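# Lift the scoop by its handle with the nearer arm

## Task

Using the arm whose base starts closer to the scoop, finish with that gripper holding the scoop by its handle. The fingers must clamp firmly across the handle, near the centre of their width, with mostly handle between the pads and the pad centre lying between the handle's two ends. The gripper's commanded opening must be well below the handle's width. The scoop must be held still and clearly above the table, and only the fingers of that arm may touch it. Anything kept in place only by the robot, other than this hold, does not count.

## Robot and tools

Robot: two arms, left_arm and right_arm. Each has a gripper with two finger pads, and the fingers point along the gripper's +z axis and close along its y axis. end_effector_position is the point midway between the pads, roughly 1 cm back from the fingertips. Joint limits in rad, from base to hand: waist -2.618 to 3.054, shoulder 0.000 to 3.142, elbow 0.000 to 3.142, wrist pitch -1.571 to 1.571, wrist yaw -1.571 to 1.571, wrist roll -2.094 to 2.094. Elbows cannot fully straighten.

Frame: a single scene frame for everything. The origin sits on the table top midway between the arms, +z is up, +x points out across the table, and left_arm is mounted on the +y side. The arm names do not mean image left or right. Reported hand positions can be a little off, more so when an arm reaches far.

Row layout (used by every moving call): one flat list of 16 numbers covering both arms, always all 16 even when one arm is idle. Order: left_arm x, y, z, qw, qx, qy, qz, opening, then right_arm x, y, z, qw, qx, qy, qz, opening. x, y, z are an absolute target position for that gripper in metres, scene frame; the quaternion is an absolute target orientation, w first, scene frame. Together these are a pose, not an offset. A target more than 0.6 m from the arm's last reported position along any of its gripper's axes is refused, and nothing is sent. Opening runs from -1 (closed) to +1 (fully open, 0.093 m); it is a level, not a change. To keep an arm still, resend the exact pose from the last result before it stopped plus the opening it should keep. To keep an orientation, repeat your own target quaternion rather than the drifting reported one.

Per control step the commanded pose is clipped to at most 70 mm and 16 degrees from the measured pose, then inverse kinematics drives the joints, favouring position over orientation. Joint friction can leave the hand up to about 31 mm short, and very small commands may not move it.

Tools:
- execute_actions {"actions": [...], "pictures": bool}. An empty list just reports state. One action: {"rows": [[16 numbers], ...], "steps": n}, at most 15 rows and 15 steps of 1/30 s (default 15); each row is one step and the last row repeats. One wait: {"steps": n} up to 300, counted from the previous result, so reply time is included. After an action ends each arm continues only to its last clipped pose (at most 70 mm further), so check the result and send the remainder.
- move {"target": [16 numbers], "speed": m/s}. Straight-line path for each gripper from its current spot to the given absolute pose; both arms finish together, in 0.5 to 10 s (longer paths stop at 10 s). speed is 0.002 to 0.5, default 0.25; turning is capped at twice that in rad/s. Grippers turn the short way. Paths ignore obstacles and the other arm; the hand can lag, wander, or overshoot the speed, particularly near full reach. The opening is applied at the start. Faster contact hits harder, and aiming deeper past contact presses harder. The result adds a "move:" line: the ending (done, off_target, moving, held, fault) and limits (paced = pose clipped; held = a check blocked some steps, after which the arm may jump faster), plus each gripper's distance to its target.
- wait {"seconds": 0 to 10}: runs the scene with no new commands.
- zoom_image {"camera": one of cam_head_left, cam_head_right, cam_high, cam_left_wrist, cam_right_wrist, "region": [x0, y0, x1, y1]} in pixels of that 504x504 image, top-left origin, region at most 504 by 504.
- finished_scene {"scene": current scene number}: ends and grades the scene; irreversible. The goal must hold at that moment.

Result lines: the state line gives each gripper's position and quaternion. grip_measured is the gripper motor on the opening scale; pads meet near -0.94 and each mm of object width adds about 0.0208, with a fixed per-gripper bias up to about 0.02. Once pads touch, the fingers stop but grip_measured keeps heading toward the command, so a touch barely shows. Commanding below the width reading squeezes harder, up to roughly 50 to 62 N per pad (less on thin parts under about 5 mm). Keep sending the same closing number to hold. The last joint value per arm is the opening in metres, floored at zero. "pose unreachable" means the clearance check altered or blocked that arm's command; HELD marks steps where your row was partly or wholly not sent. FAULT lines are arm stops. "Hand target" shows where the controller now drives each gripper. MOTOR HOT appears from 75 °C; at 90 °C the arm halts for 10 s, and at 100 °C it drops its load and falls, so avoid holding loads longer than needed.

Cameras: cam_head_left, cam_head_right, cam_high, cam_left_wrist, cam_right_wrist, each 504x504, with pinhole+radial calibrations given beforehand (small errors possible). Images come with every result unless pictures is false.

Suggested order: look, decide which base is nearer the scoop, open that gripper, approach above the handle with fingers down and closing axis across the handle, descend, close to a number well below the handle width reading, lift clear of the table, confirm it is still and secure, then finish.

Avoid: knocking anything off the table, dropping or slipping the scoop, fast impacts or hard pushes, arms colliding or pressing on each other, and other arm parts touching the scoop. Occasional outside tugs or pushes may happen; the grip should withstand them. Your thinking time lets the simulation run.

Each tool is called after ">>>" by a JSON object that holds its "fn" and its "kwargs", one argument or row to a line.

## Session

>>> {"fn": "execute_actions", "kwargs": {
  "actions": []
}}

Scene clock: 0.00 s of 4200.00 s.
left_arm: end_effector_position=(+0.2858, +0.2313, +0.1511) grip_measured=+0.990 end_effector_quat_wxyz=(-0.059, +0.047, +0.990, -0.123) | right_arm: end_effector_position=(+0.1947, +0.0945, +0.2596) grip_measured=+1.000 end_effector_quat_wxyz=(+0.595, -0.157, +0.751, +0.241)
Joint positions: left_arm=[ 0.29   1.764  1.578 -1.541  0.226  0.209  0.093] | right_arm=[1.165 1.427 0.913 0.28  0.702 0.332 0.093]
Joint velocities: left_arm=[-0.022  0.002 -0.022 -0.022 -0.022 -0.022 -0.   ] | right_arm=[-0.007 -0.017 -0.002  0.037  0.007  0.051  0.   ]
Hand target (left_arm): +0.286, +0.231, +0.151; -0.059, +0.047, +0.990, -0.123
Hand target (right_arm): +0.195, +0.095, +0.260; +0.595, -0.157, +0.751, +0.241

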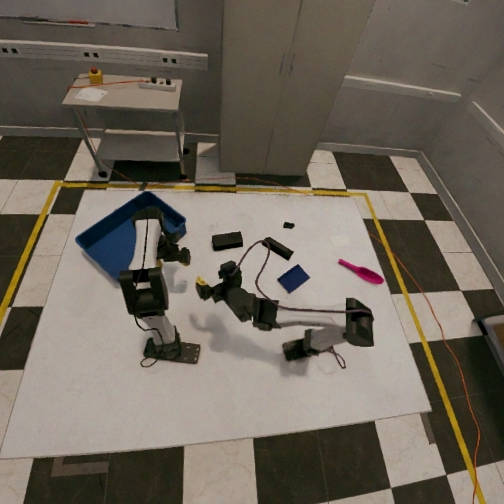

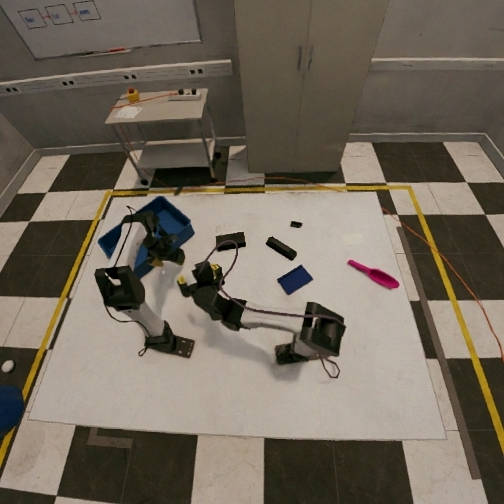

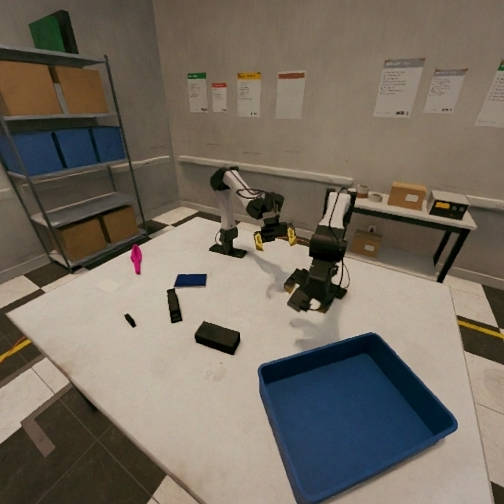

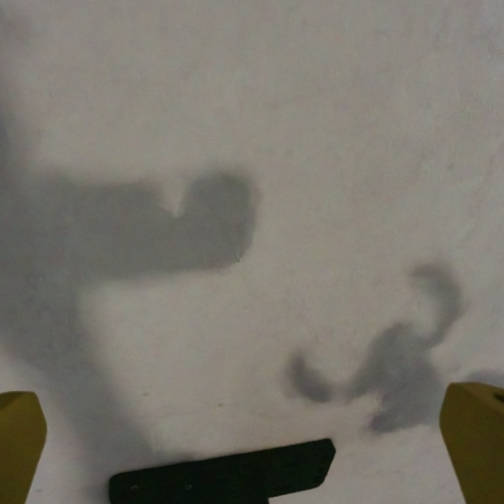

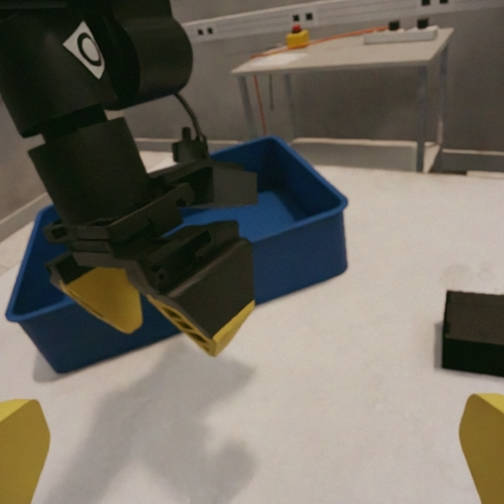

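>>> {"fn": "zoom_image", "kwargs": {
  "camera": "cam_head_right",
  "region": [335, 235, 415, 315]
}}

>>> {"fn": "zoom_image", "kwargs": {
  "camera": "cam_high",
  "region": [100, 225, 170, 295]
}}

Region (335, 235, 415, 315) of cam_head_right's 504x504 image, scaled by 6.300, with more detail than that image has.

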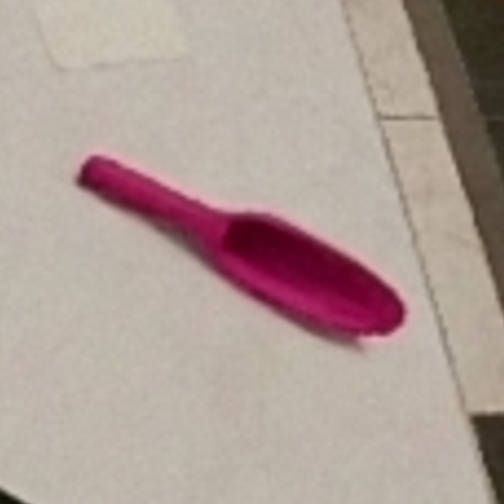

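Region (100, 225, 170, 295) of cam_high's 504x504 image, scaled by 7.200, with more detail than that image has.

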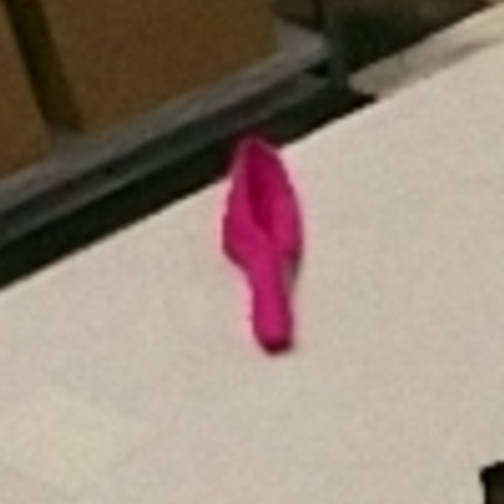

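>>> {"fn": "move", "kwargs": {
  "target": [0.286,0.231,0.151,-0.059,0.047,0.990,-0.123,1,0.335,-0.56,0.13,0,-0.489,0.872,0,1]
}}

action 0: the call puts the target (right_arm/x, right_arm/y, right_arm/z) 0.642 m from right_arm's end_effector_position in the last result along the gripper's own y axis as it stood there; a target may be at most 0.6 m away along each of those axes, so nothing of the call was run and nothing moved. Command a nearer target, and go on from there in a later call.

>>> {"fn": "move", "kwargs": {
  "target": [0.286,0.231,0.151,-0.059,0.047,0.990,-0.123,1,0.34,-0.50,0.15,0,-0.489,0.872,0,1]
}}

Scene clock: 20.83 s of 4200.00 s.
left_arm: end_effector_position=(+0.2858, +0.2313, +0.1511) grip_measured=+0.990 end_effector_quat_wxyz=(-0.059, +0.047, +0.990, -0.123) | right_arm: end_effector_position=(+0.3506, -0.4988, +0.1464) grip_measured=+1.000 end_effector_quat_wxyz=(+0.011, -0.497, +0.867, -0.012)
Joint positions: left_arm=[ 0.29   1.764  1.578 -1.541  0.226  0.209  0.093] | right_arm=[-0.668  2.206  2.217 -1.55  -0.006 -1.568  0.093]
Joint velocities: left_arm=[-0.007 -0.002  0.002 -0.051  0.007 -0.081 -0.001] | right_arm=[-0.002  0.002 -0.012 -0.066  0.066 -0.007  0.   ]
Hand target (left_arm): +0.286, +0.231, +0.151; -0.059, +0.047, +0.990, -0.123
Hand target (right_arm): +0.348, -0.501, +0.147; +0.006, -0.499, +0.867, -0.011
Off the commanded pose (left_arm): 0.000 m, 0 deg.
Off the commanded pose (right_arm): 0.011 m, 2 deg.
joint sent to its limit (right arm) — the command would take joint 4 (wrist pitch) past its lower limit, so that joint was sent only as far as its limit.
After step 90, 14.20 s passed at rest.
move: off_target (right_arm)
camera_calibration (this result's frames):
cam_right_wrist: T_world_to_cam=[[0.854457, -0.518507, 0.0324548, -0.562866], [-0.48391, -0.771601, 0.412871, -0.234405], [-0.189034, -0.368486, -0.910211, 0.0919609], [0, 0, 0, 1]] pos_world=[0.384898, -0.438831, 0.198751]

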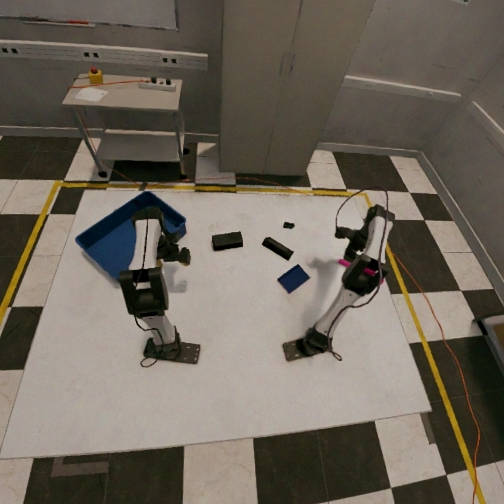

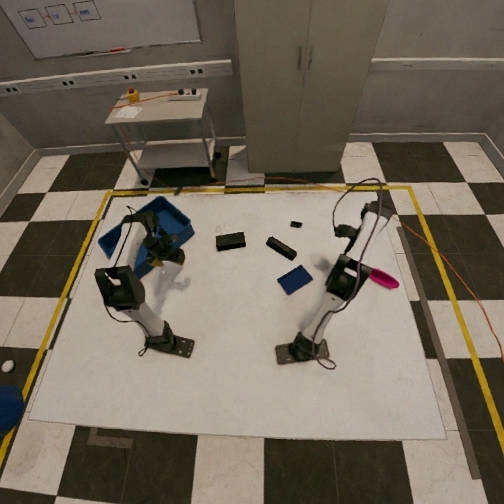

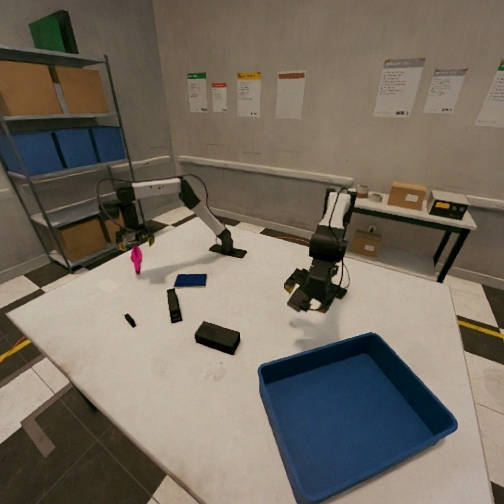

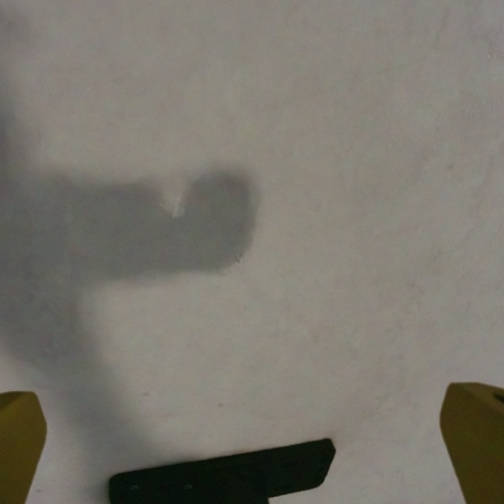

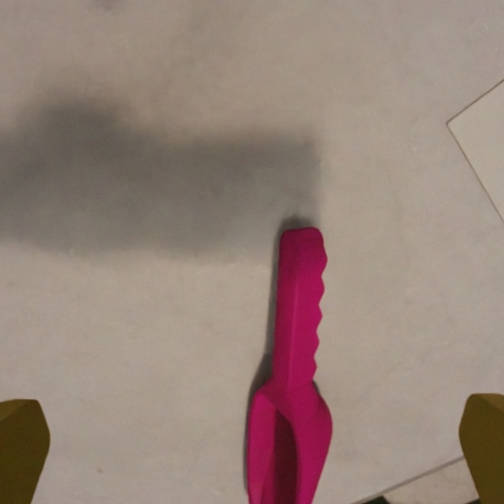

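>>> {"fn": "move", "kwargs": {
  "target": [0.286,0.231,0.151,-0.059,0.047,0.990,-0.123,1,0.351,-0.547,0.06,0,-0.489,0.872,0,0.4],
  "speed": 0.15
}}

Scene clock: 26.00 s of 4200.00 s.
left_arm: end_effector_position=(+0.2858, +0.2313, +0.1511) grip_measured=+0.990 end_effector_quat_wxyz=(-0.059, +0.047, +0.990, -0.123) | right_arm: end_effector_position=(+0.3528, -0.5433, +0.0656) grip_measured=+0.401 end_effector_quat_wxyz=(+0.002, -0.489, +0.872, -0.000)
Joint positions: left_arm=[ 0.29   1.764  1.578 -1.541  0.226  0.209  0.093] | right_arm=[-0.749  2.329  2.101 -1.34  -0.004 -1.631  0.064]
Joint velocities: left_arm=[-0.022 -0.007  0.007 -0.007 -0.11  -0.037  0.001] | right_arm=[-0.002  0.002 -0.032 -0.037  0.022  0.007 -0.   ]
Hand target (left_arm): +0.286, +0.231, +0.151; -0.059, +0.047, +0.990, -0.123
Hand target (right_arm): +0.351, -0.547, +0.060; +0.000, -0.489, +0.872, +0.000
Off the commanded pose (left_arm): 0.000 m, 0 deg.
Off the commanded pose (right_arm): 0.007 m, 0 deg.
After step 90, 1.03 s passed at rest.
move: done
camera_calibration (this result's frames):
cam_right_wrist: T_world_to_cam=[[0.845063, -0.534656, 0.00339438, -0.588754], [-0.487439, -0.767793, 0.41581, -0.231235], [-0.219709, -0.35304, -0.909445, 0.0215235], [0, 0, 0, 1]] pos_world=[0.389551, -0.484723, 0.117723]

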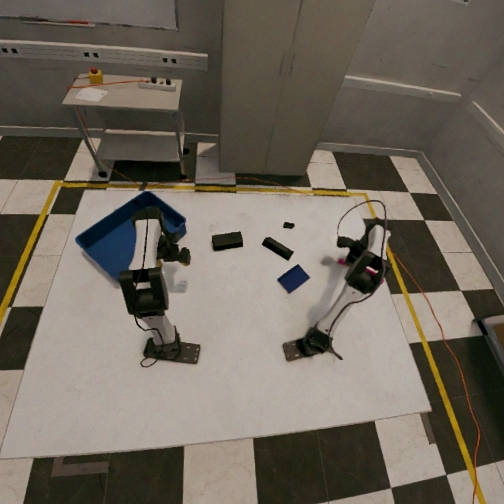

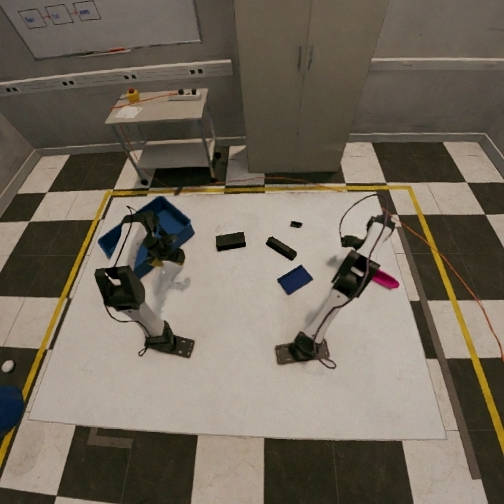

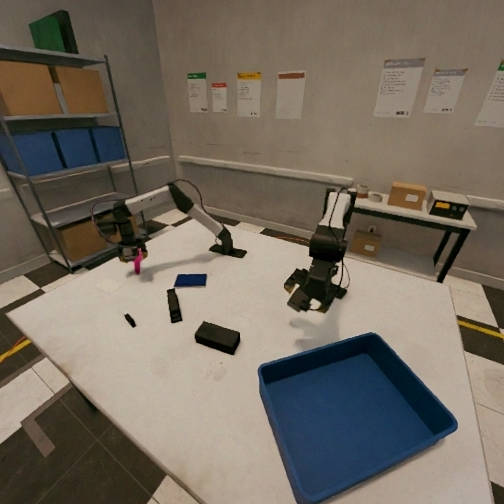

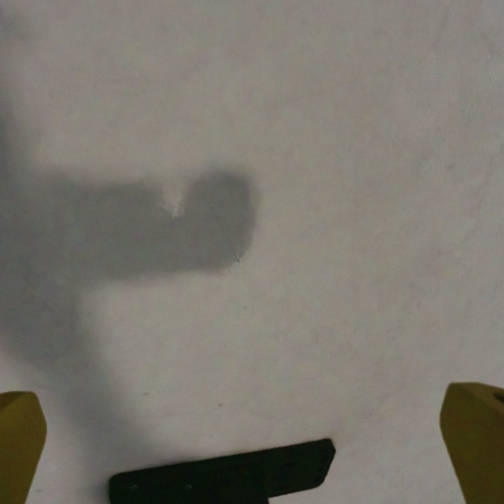

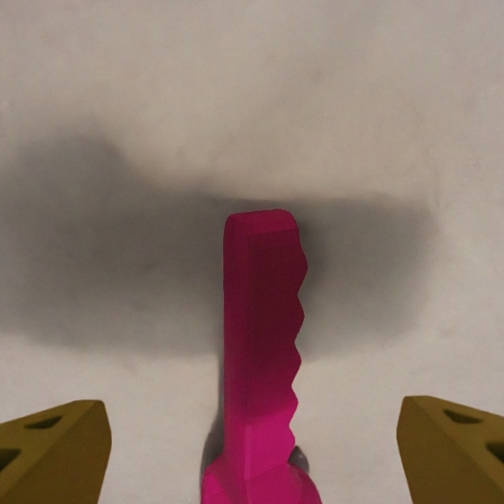

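>>> {"fn": "move", "kwargs": {
  "target": [0.286,0.231,0.151,-0.059,0.047,0.990,-0.123,1,0.350,-0.552,0.012,0,-0.489,0.872,0,0.4],
  "speed": 0.05
}}

>>> {"fn": "zoom_image", "kwargs": {
  "camera": "cam_high",
  "region": [100, 225, 170, 295]
}}

Scene clock: 32.70 s of 4200.00 s.
left_arm: end_effector_position=(+0.2858, +0.2313, +0.1511) grip_measured=+0.990 end_effector_quat_wxyz=(-0.059, +0.047, +0.990, -0.123) | right_arm: end_effector_position=(+0.3542, -0.5488, +0.0211) grip_measured=+0.401 end_effector_quat_wxyz=(+0.004, -0.490, +0.872, -0.004)
Joint positions: left_arm=[ 0.29   1.764  1.578 -1.541  0.226  0.209  0.093] | right_arm=[-0.757  2.354  1.967 -1.172 -0.004 -1.641  0.064]
Joint velocities: left_arm=[-0.012  0.002  0.002 -0.037  0.037 -0.081 -0.   ] | right_arm=[ 0.002 -0.007  0.002 -0.051 -0.037  0.007 -0.   ]
Hand target (left_arm): +0.286, +0.231, +0.151; -0.059, +0.047, +0.990, -0.123
Hand target (right_arm): +0.350, -0.552, +0.012; -0.000, -0.489, +0.872, +0.000
Off the commanded pose (left_arm): 0.000 m, 0 deg.
Off the commanded pose (right_arm): 0.011 m, 1 deg.
After step 90, 2.20 s passed at rest.
move: off_target (right_arm)
camera_calibration (this result's frames):
cam_right_wrist: T_world_to_cam=[[0.846221, -0.532675, 0.0129584, -0.592245], [-0.488928, -0.766596, 0.416269, -0.215085], [-0.211802, -0.358591, -0.909149, -0.0263629], [0, 0, 0, 1]] pos_world=[0.390425, -0.489811, 0.0732399]

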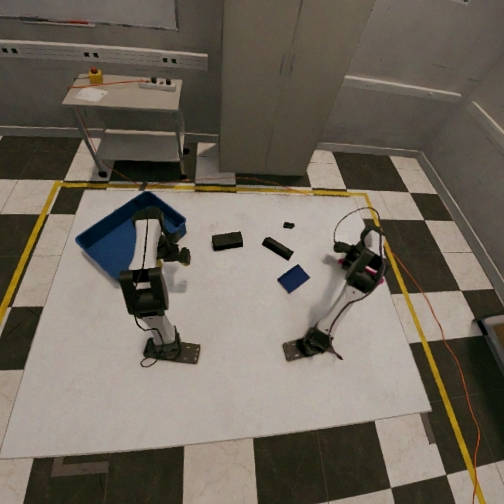

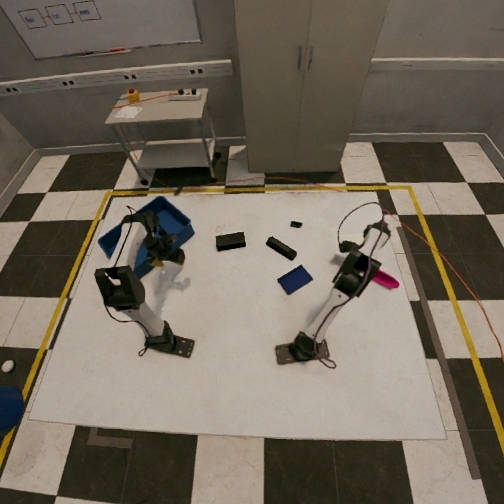

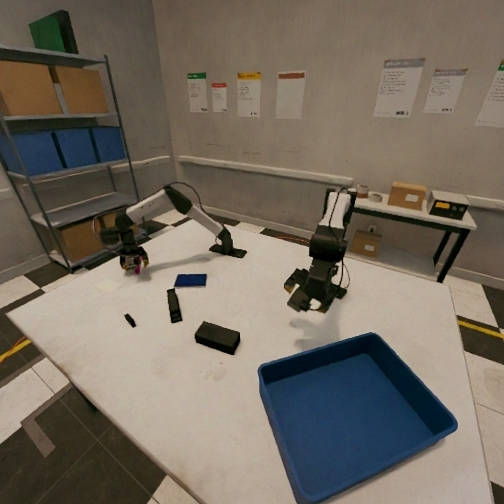

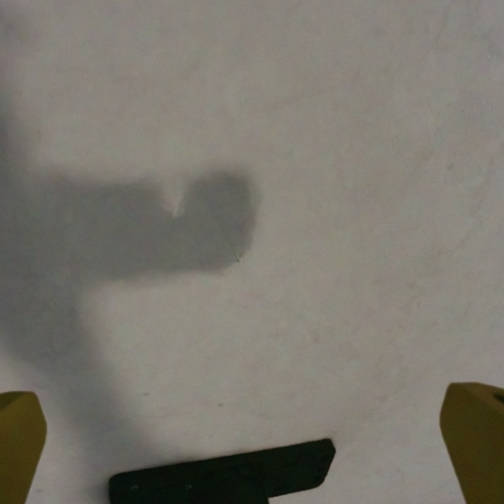

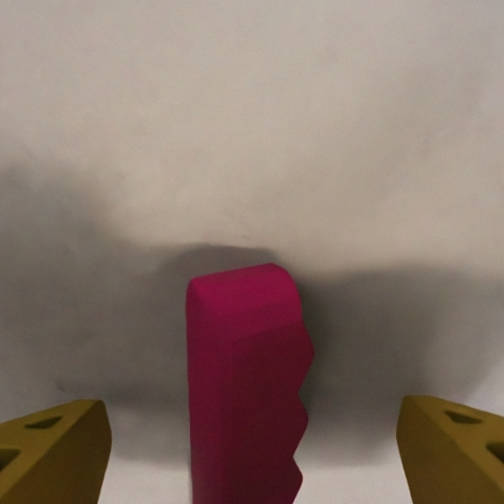

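Region (100, 225, 170, 295) of cam_high's 504x504 image, scaled by 7.200, with more detail than that image has.

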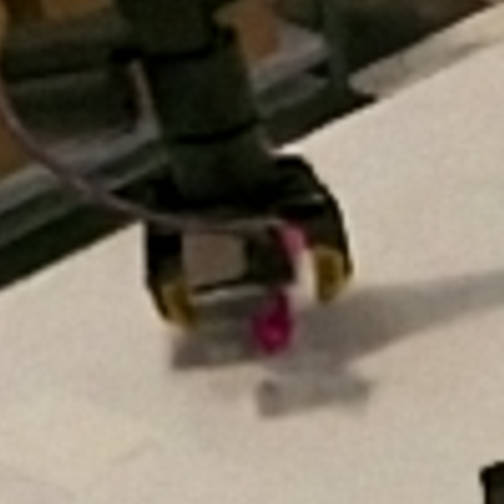

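Lower a bit more.

>>> {"fn": "move", "kwargs": {
  "target": [0.286,0.231,0.151,-0.059,0.047,0.990,-0.123,1,0.347,-0.553,0.003,0,-0.489,0.872,0,0.4],
  "speed": 0.03
}}

>>> {"fn": "move", "kwargs": {
  "target": [0.286,0.231,0.151,-0.059,0.047,0.990,-0.123,1,0.347,-0.553,0.003,0,-0.489,0.872,0,-1],
  "speed": 0.03
}}

Scene clock: 37.57 s of 4200.00 s.
left_arm: end_effector_position=(+0.2858, +0.2313, +0.1511) grip_measured=+0.990 end_effector_quat_wxyz=(-0.059, +0.047, +0.990, -0.123) | right_arm: end_effector_position=(+0.3521, -0.5505, +0.0128) grip_measured=+0.401 end_effector_quat_wxyz=(+0.005, -0.490, +0.871, -0.006)
Joint positions: left_arm=[ 0.29   1.764  1.578 -1.541  0.226  0.209  0.093] | right_arm=[-0.763  2.354  1.933 -1.135 -0.004 -1.647  0.064]
Joint velocities: left_arm=[-0.017  0.002 -0.017 -0.022 -0.037 -0.095 -0.   ] | right_arm=[ 0.012  0.027 -0.002 -0.022 -0.051  0.007 -0.   ]
Hand target (left_arm): +0.286, +0.231, +0.151; -0.059, +0.047, +0.990, -0.123
Hand target (right_arm): +0.347, -0.553, +0.003; -0.000, -0.489, +0.872, +0.000
Off the commanded pose (left_arm): 0.000 m, 0 deg.
Off the commanded pose (right_arm): 0.011 m, 1 deg.
After step 90, 0.83 s passed at rest.
move: off_target (right_arm)
camera_calibration (this result's frames):
cam_right_wrist: T_world_to_cam=[[0.846393, -0.53233, 0.0156447, -0.591162], [-0.489531, -0.766104, 0.416465, -0.213478], [-0.209711, -0.360152, -0.909017, -0.0366091], [0, 0, 0, 1]] pos_world=[0.388173, -0.491424, 0.0648765]

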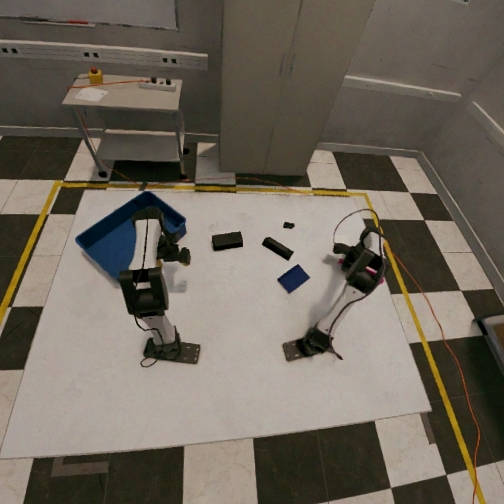

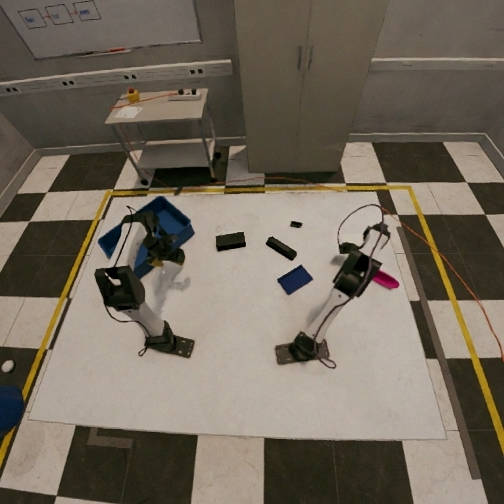

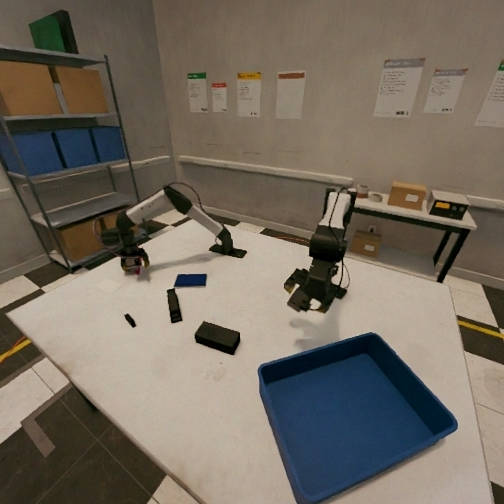

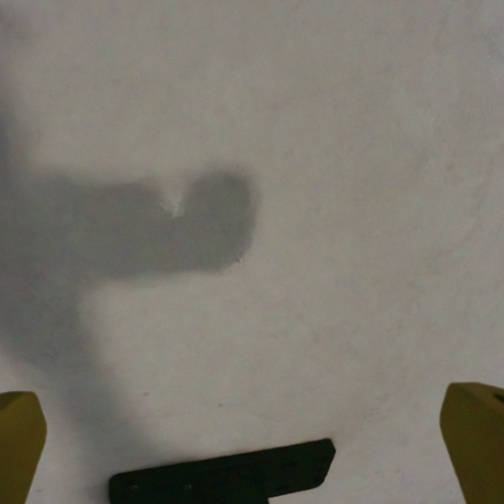

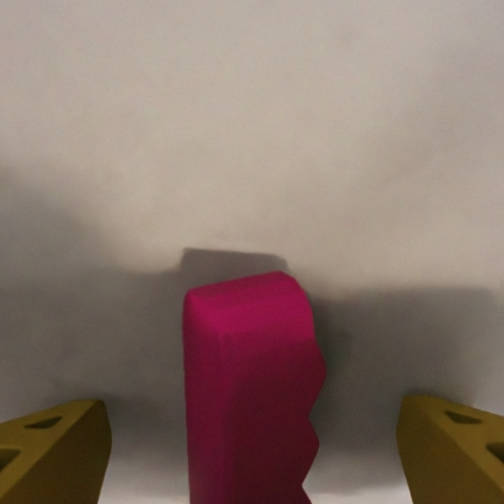

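Scene clock: 38.27 s of 4200.00 s.
left_arm: end_effector_position=(+0.2858, +0.2313, +0.1511) grip_measured=+0.990 end_effector_quat_wxyz=(-0.059, +0.047, +0.990, -0.123) | right_arm: end_effector_position=(+0.3522, -0.5506, +0.0128) grip_measured=-0.621 end_effector_quat_wxyz=(+0.005, -0.491, +0.871, -0.006)
Joint positions: left_arm=[ 0.29   1.764  1.578 -1.541  0.226  0.209  0.093] | right_arm=[-0.763  2.354  1.933 -1.135 -0.004 -1.647  0.015]
Joint velocities: left_arm=[-0.007  0.002 -0.002 -0.022 -0.022  0.007 -0.002] | right_arm=[-0.002  0.002  0.012 -0.022 -0.007 -0.022  0.   ]
Hand target (left_arm): +0.286, +0.231, +0.151; -0.059, +0.047, +0.990, -0.123
Hand target (right_arm): +0.347, -0.553, +0.003; +0.000, -0.489, +0.872, +0.000
Off the commanded pose (left_arm): 0.000 m, 0 deg.
Off the commanded pose (right_arm): 0.011 m, 1 deg.
move: off_target (right_arm)
camera_calibration (this result's frames):
cam_right_wrist: T_world_to_cam=[[0.846591, -0.532003, 0.0160266, -0.591149], [-0.489367, -0.766196, 0.416489, -0.213592], [-0.209294, -0.360438, -0.909, -0.0369167], [0, 0, 0, 1]] pos_world=[0.38821, -0.491452, 0.0648755]

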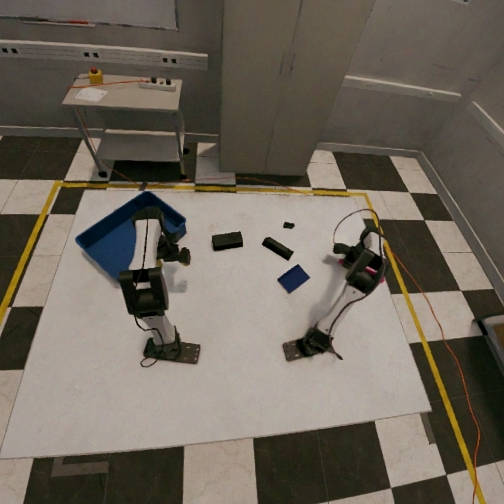

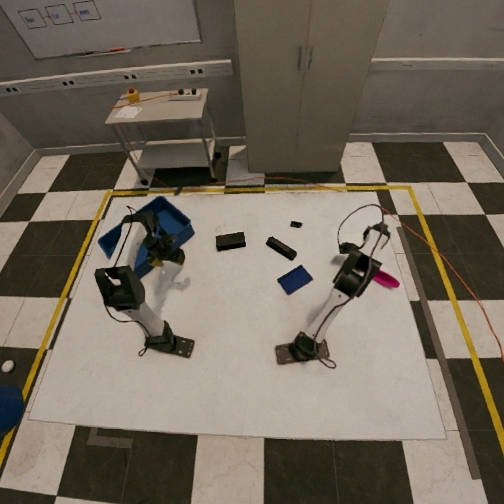

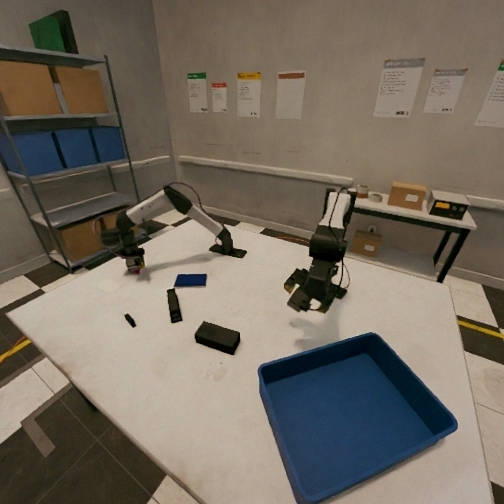

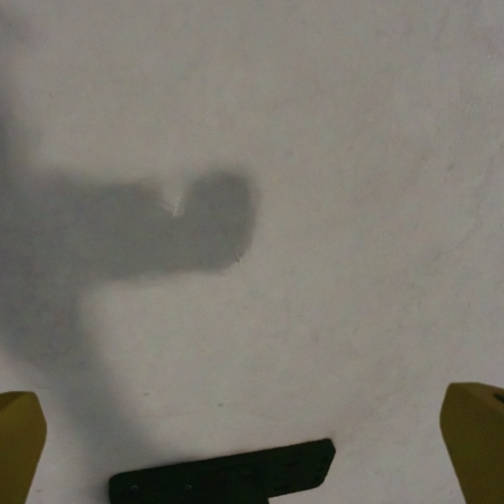

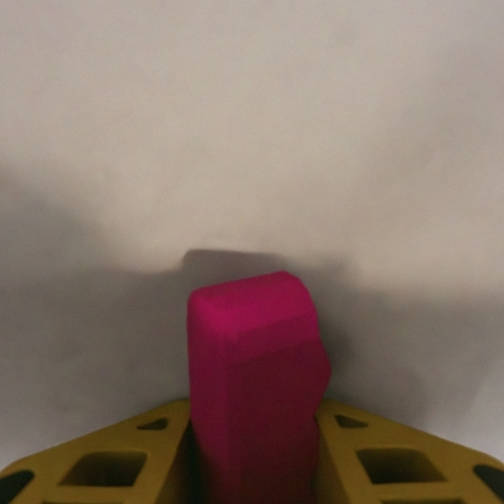

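>>> {"fn": "move", "kwargs": {
  "target": [0.286,0.231,0.151,-0.059,0.047,0.990,-0.123,1,0.34,-0.50,0.2,0.106,-0.477,0.851,-0.188,-1],
  "speed": 0.12
}}

>>> {"fn": "zoom_image", "kwargs": {
  "camera": "cam_head_right",
  "region": [320, 180, 450, 310]
}}

Scene clock: 43.77 s of 4200.00 s.
left_arm: end_effector_position=(+0.2858, +0.2313, +0.1511) grip_measured=+0.990 end_effector_quat_wxyz=(-0.059, +0.047, +0.990, -0.123) | right_arm: end_effector_position=(+0.3413, -0.5040, +0.2011) grip_measured=-0.620 end_effector_quat_wxyz=(+0.106, -0.475, +0.853, -0.189)
Joint positions: left_arm=[ 0.29   1.764  1.578 -1.541  0.226  0.209  0.093] | right_arm=[-0.686  1.774  1.728 -1.088  0.002 -1.562  0.015]
Joint velocities: left_arm=[-0.012  0.002  0.007  0.007 -0.051  0.037 -0.   ] | right_arm=[-0.012  0.012  0.012  0.007 -0.037  0.007 -0.   ]
Hand target (left_arm): +0.286, +0.231, +0.151; -0.059, +0.047, +0.990, -0.123
Hand target (right_arm): +0.341, -0.501, +0.201; +0.103, -0.476, +0.852, -0.190
Off the commanded pose (left_arm): 0.000 m, 0 deg.
Off the commanded pose (right_arm): 0.004 m, 0 deg.
After step 90, 0.40 s passed at rest.
move: done
camera_calibration (this result's frames):
cam_right_wrist: T_world_to_cam=[[0.761433, -0.490238, 0.424131, -0.592161], [-0.640038, -0.672323, 0.371931, -0.153947], [0.102819, -0.55466, -0.8257, -0.0723514], [0, 0, 0, 1]] pos_world=[0.359798, -0.433932, 0.248671]

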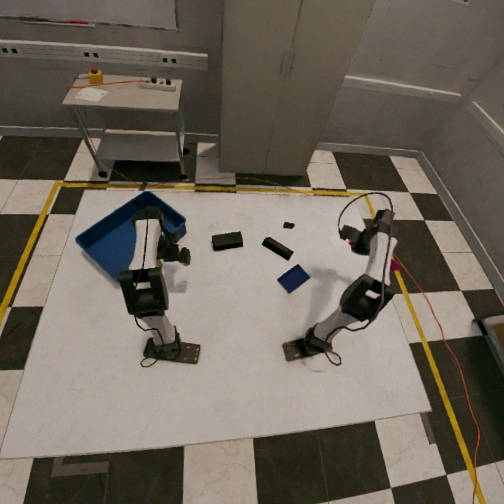

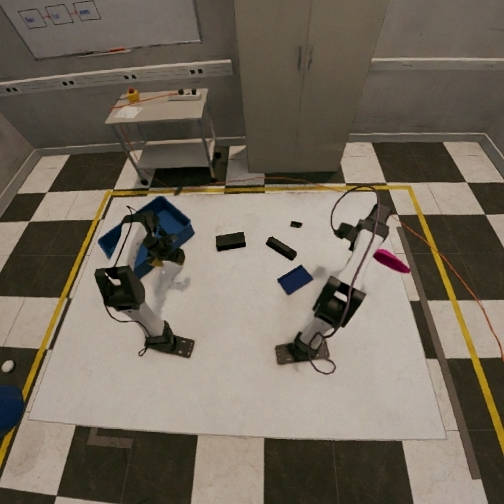

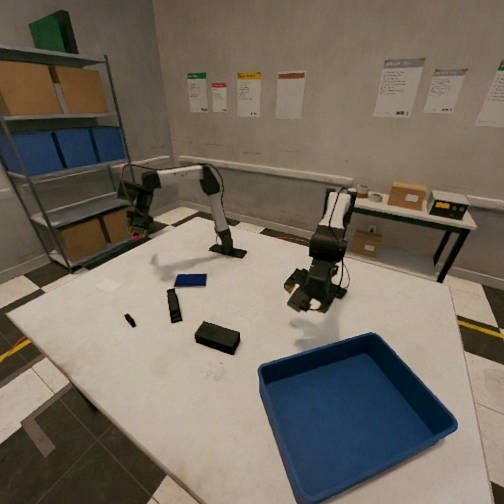

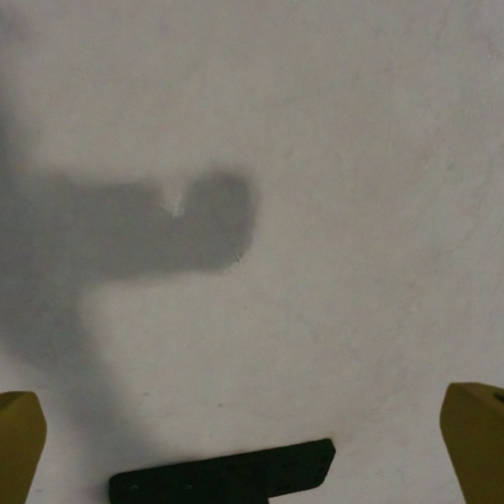

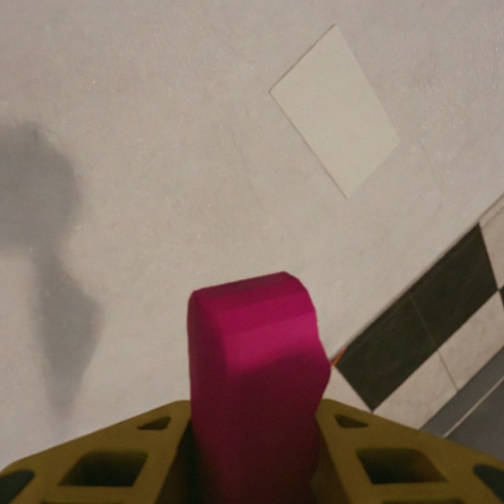

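Region (320, 180, 450, 310) of cam_head_right's 504x504 image, scaled by 3.877, with more detail than that image has.

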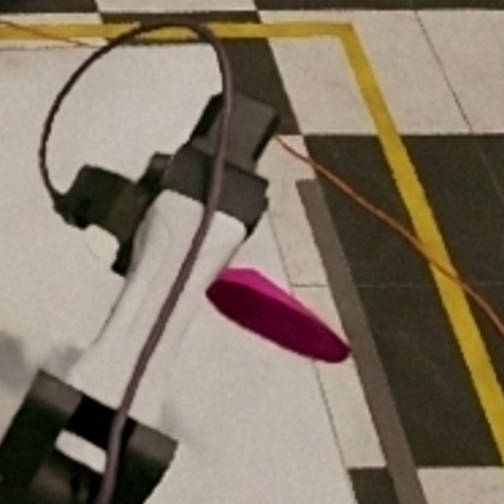

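>>> {"fn": "finished_scene", "kwargs": {
  "scene": 1
}}

The scene is finished: the task was done.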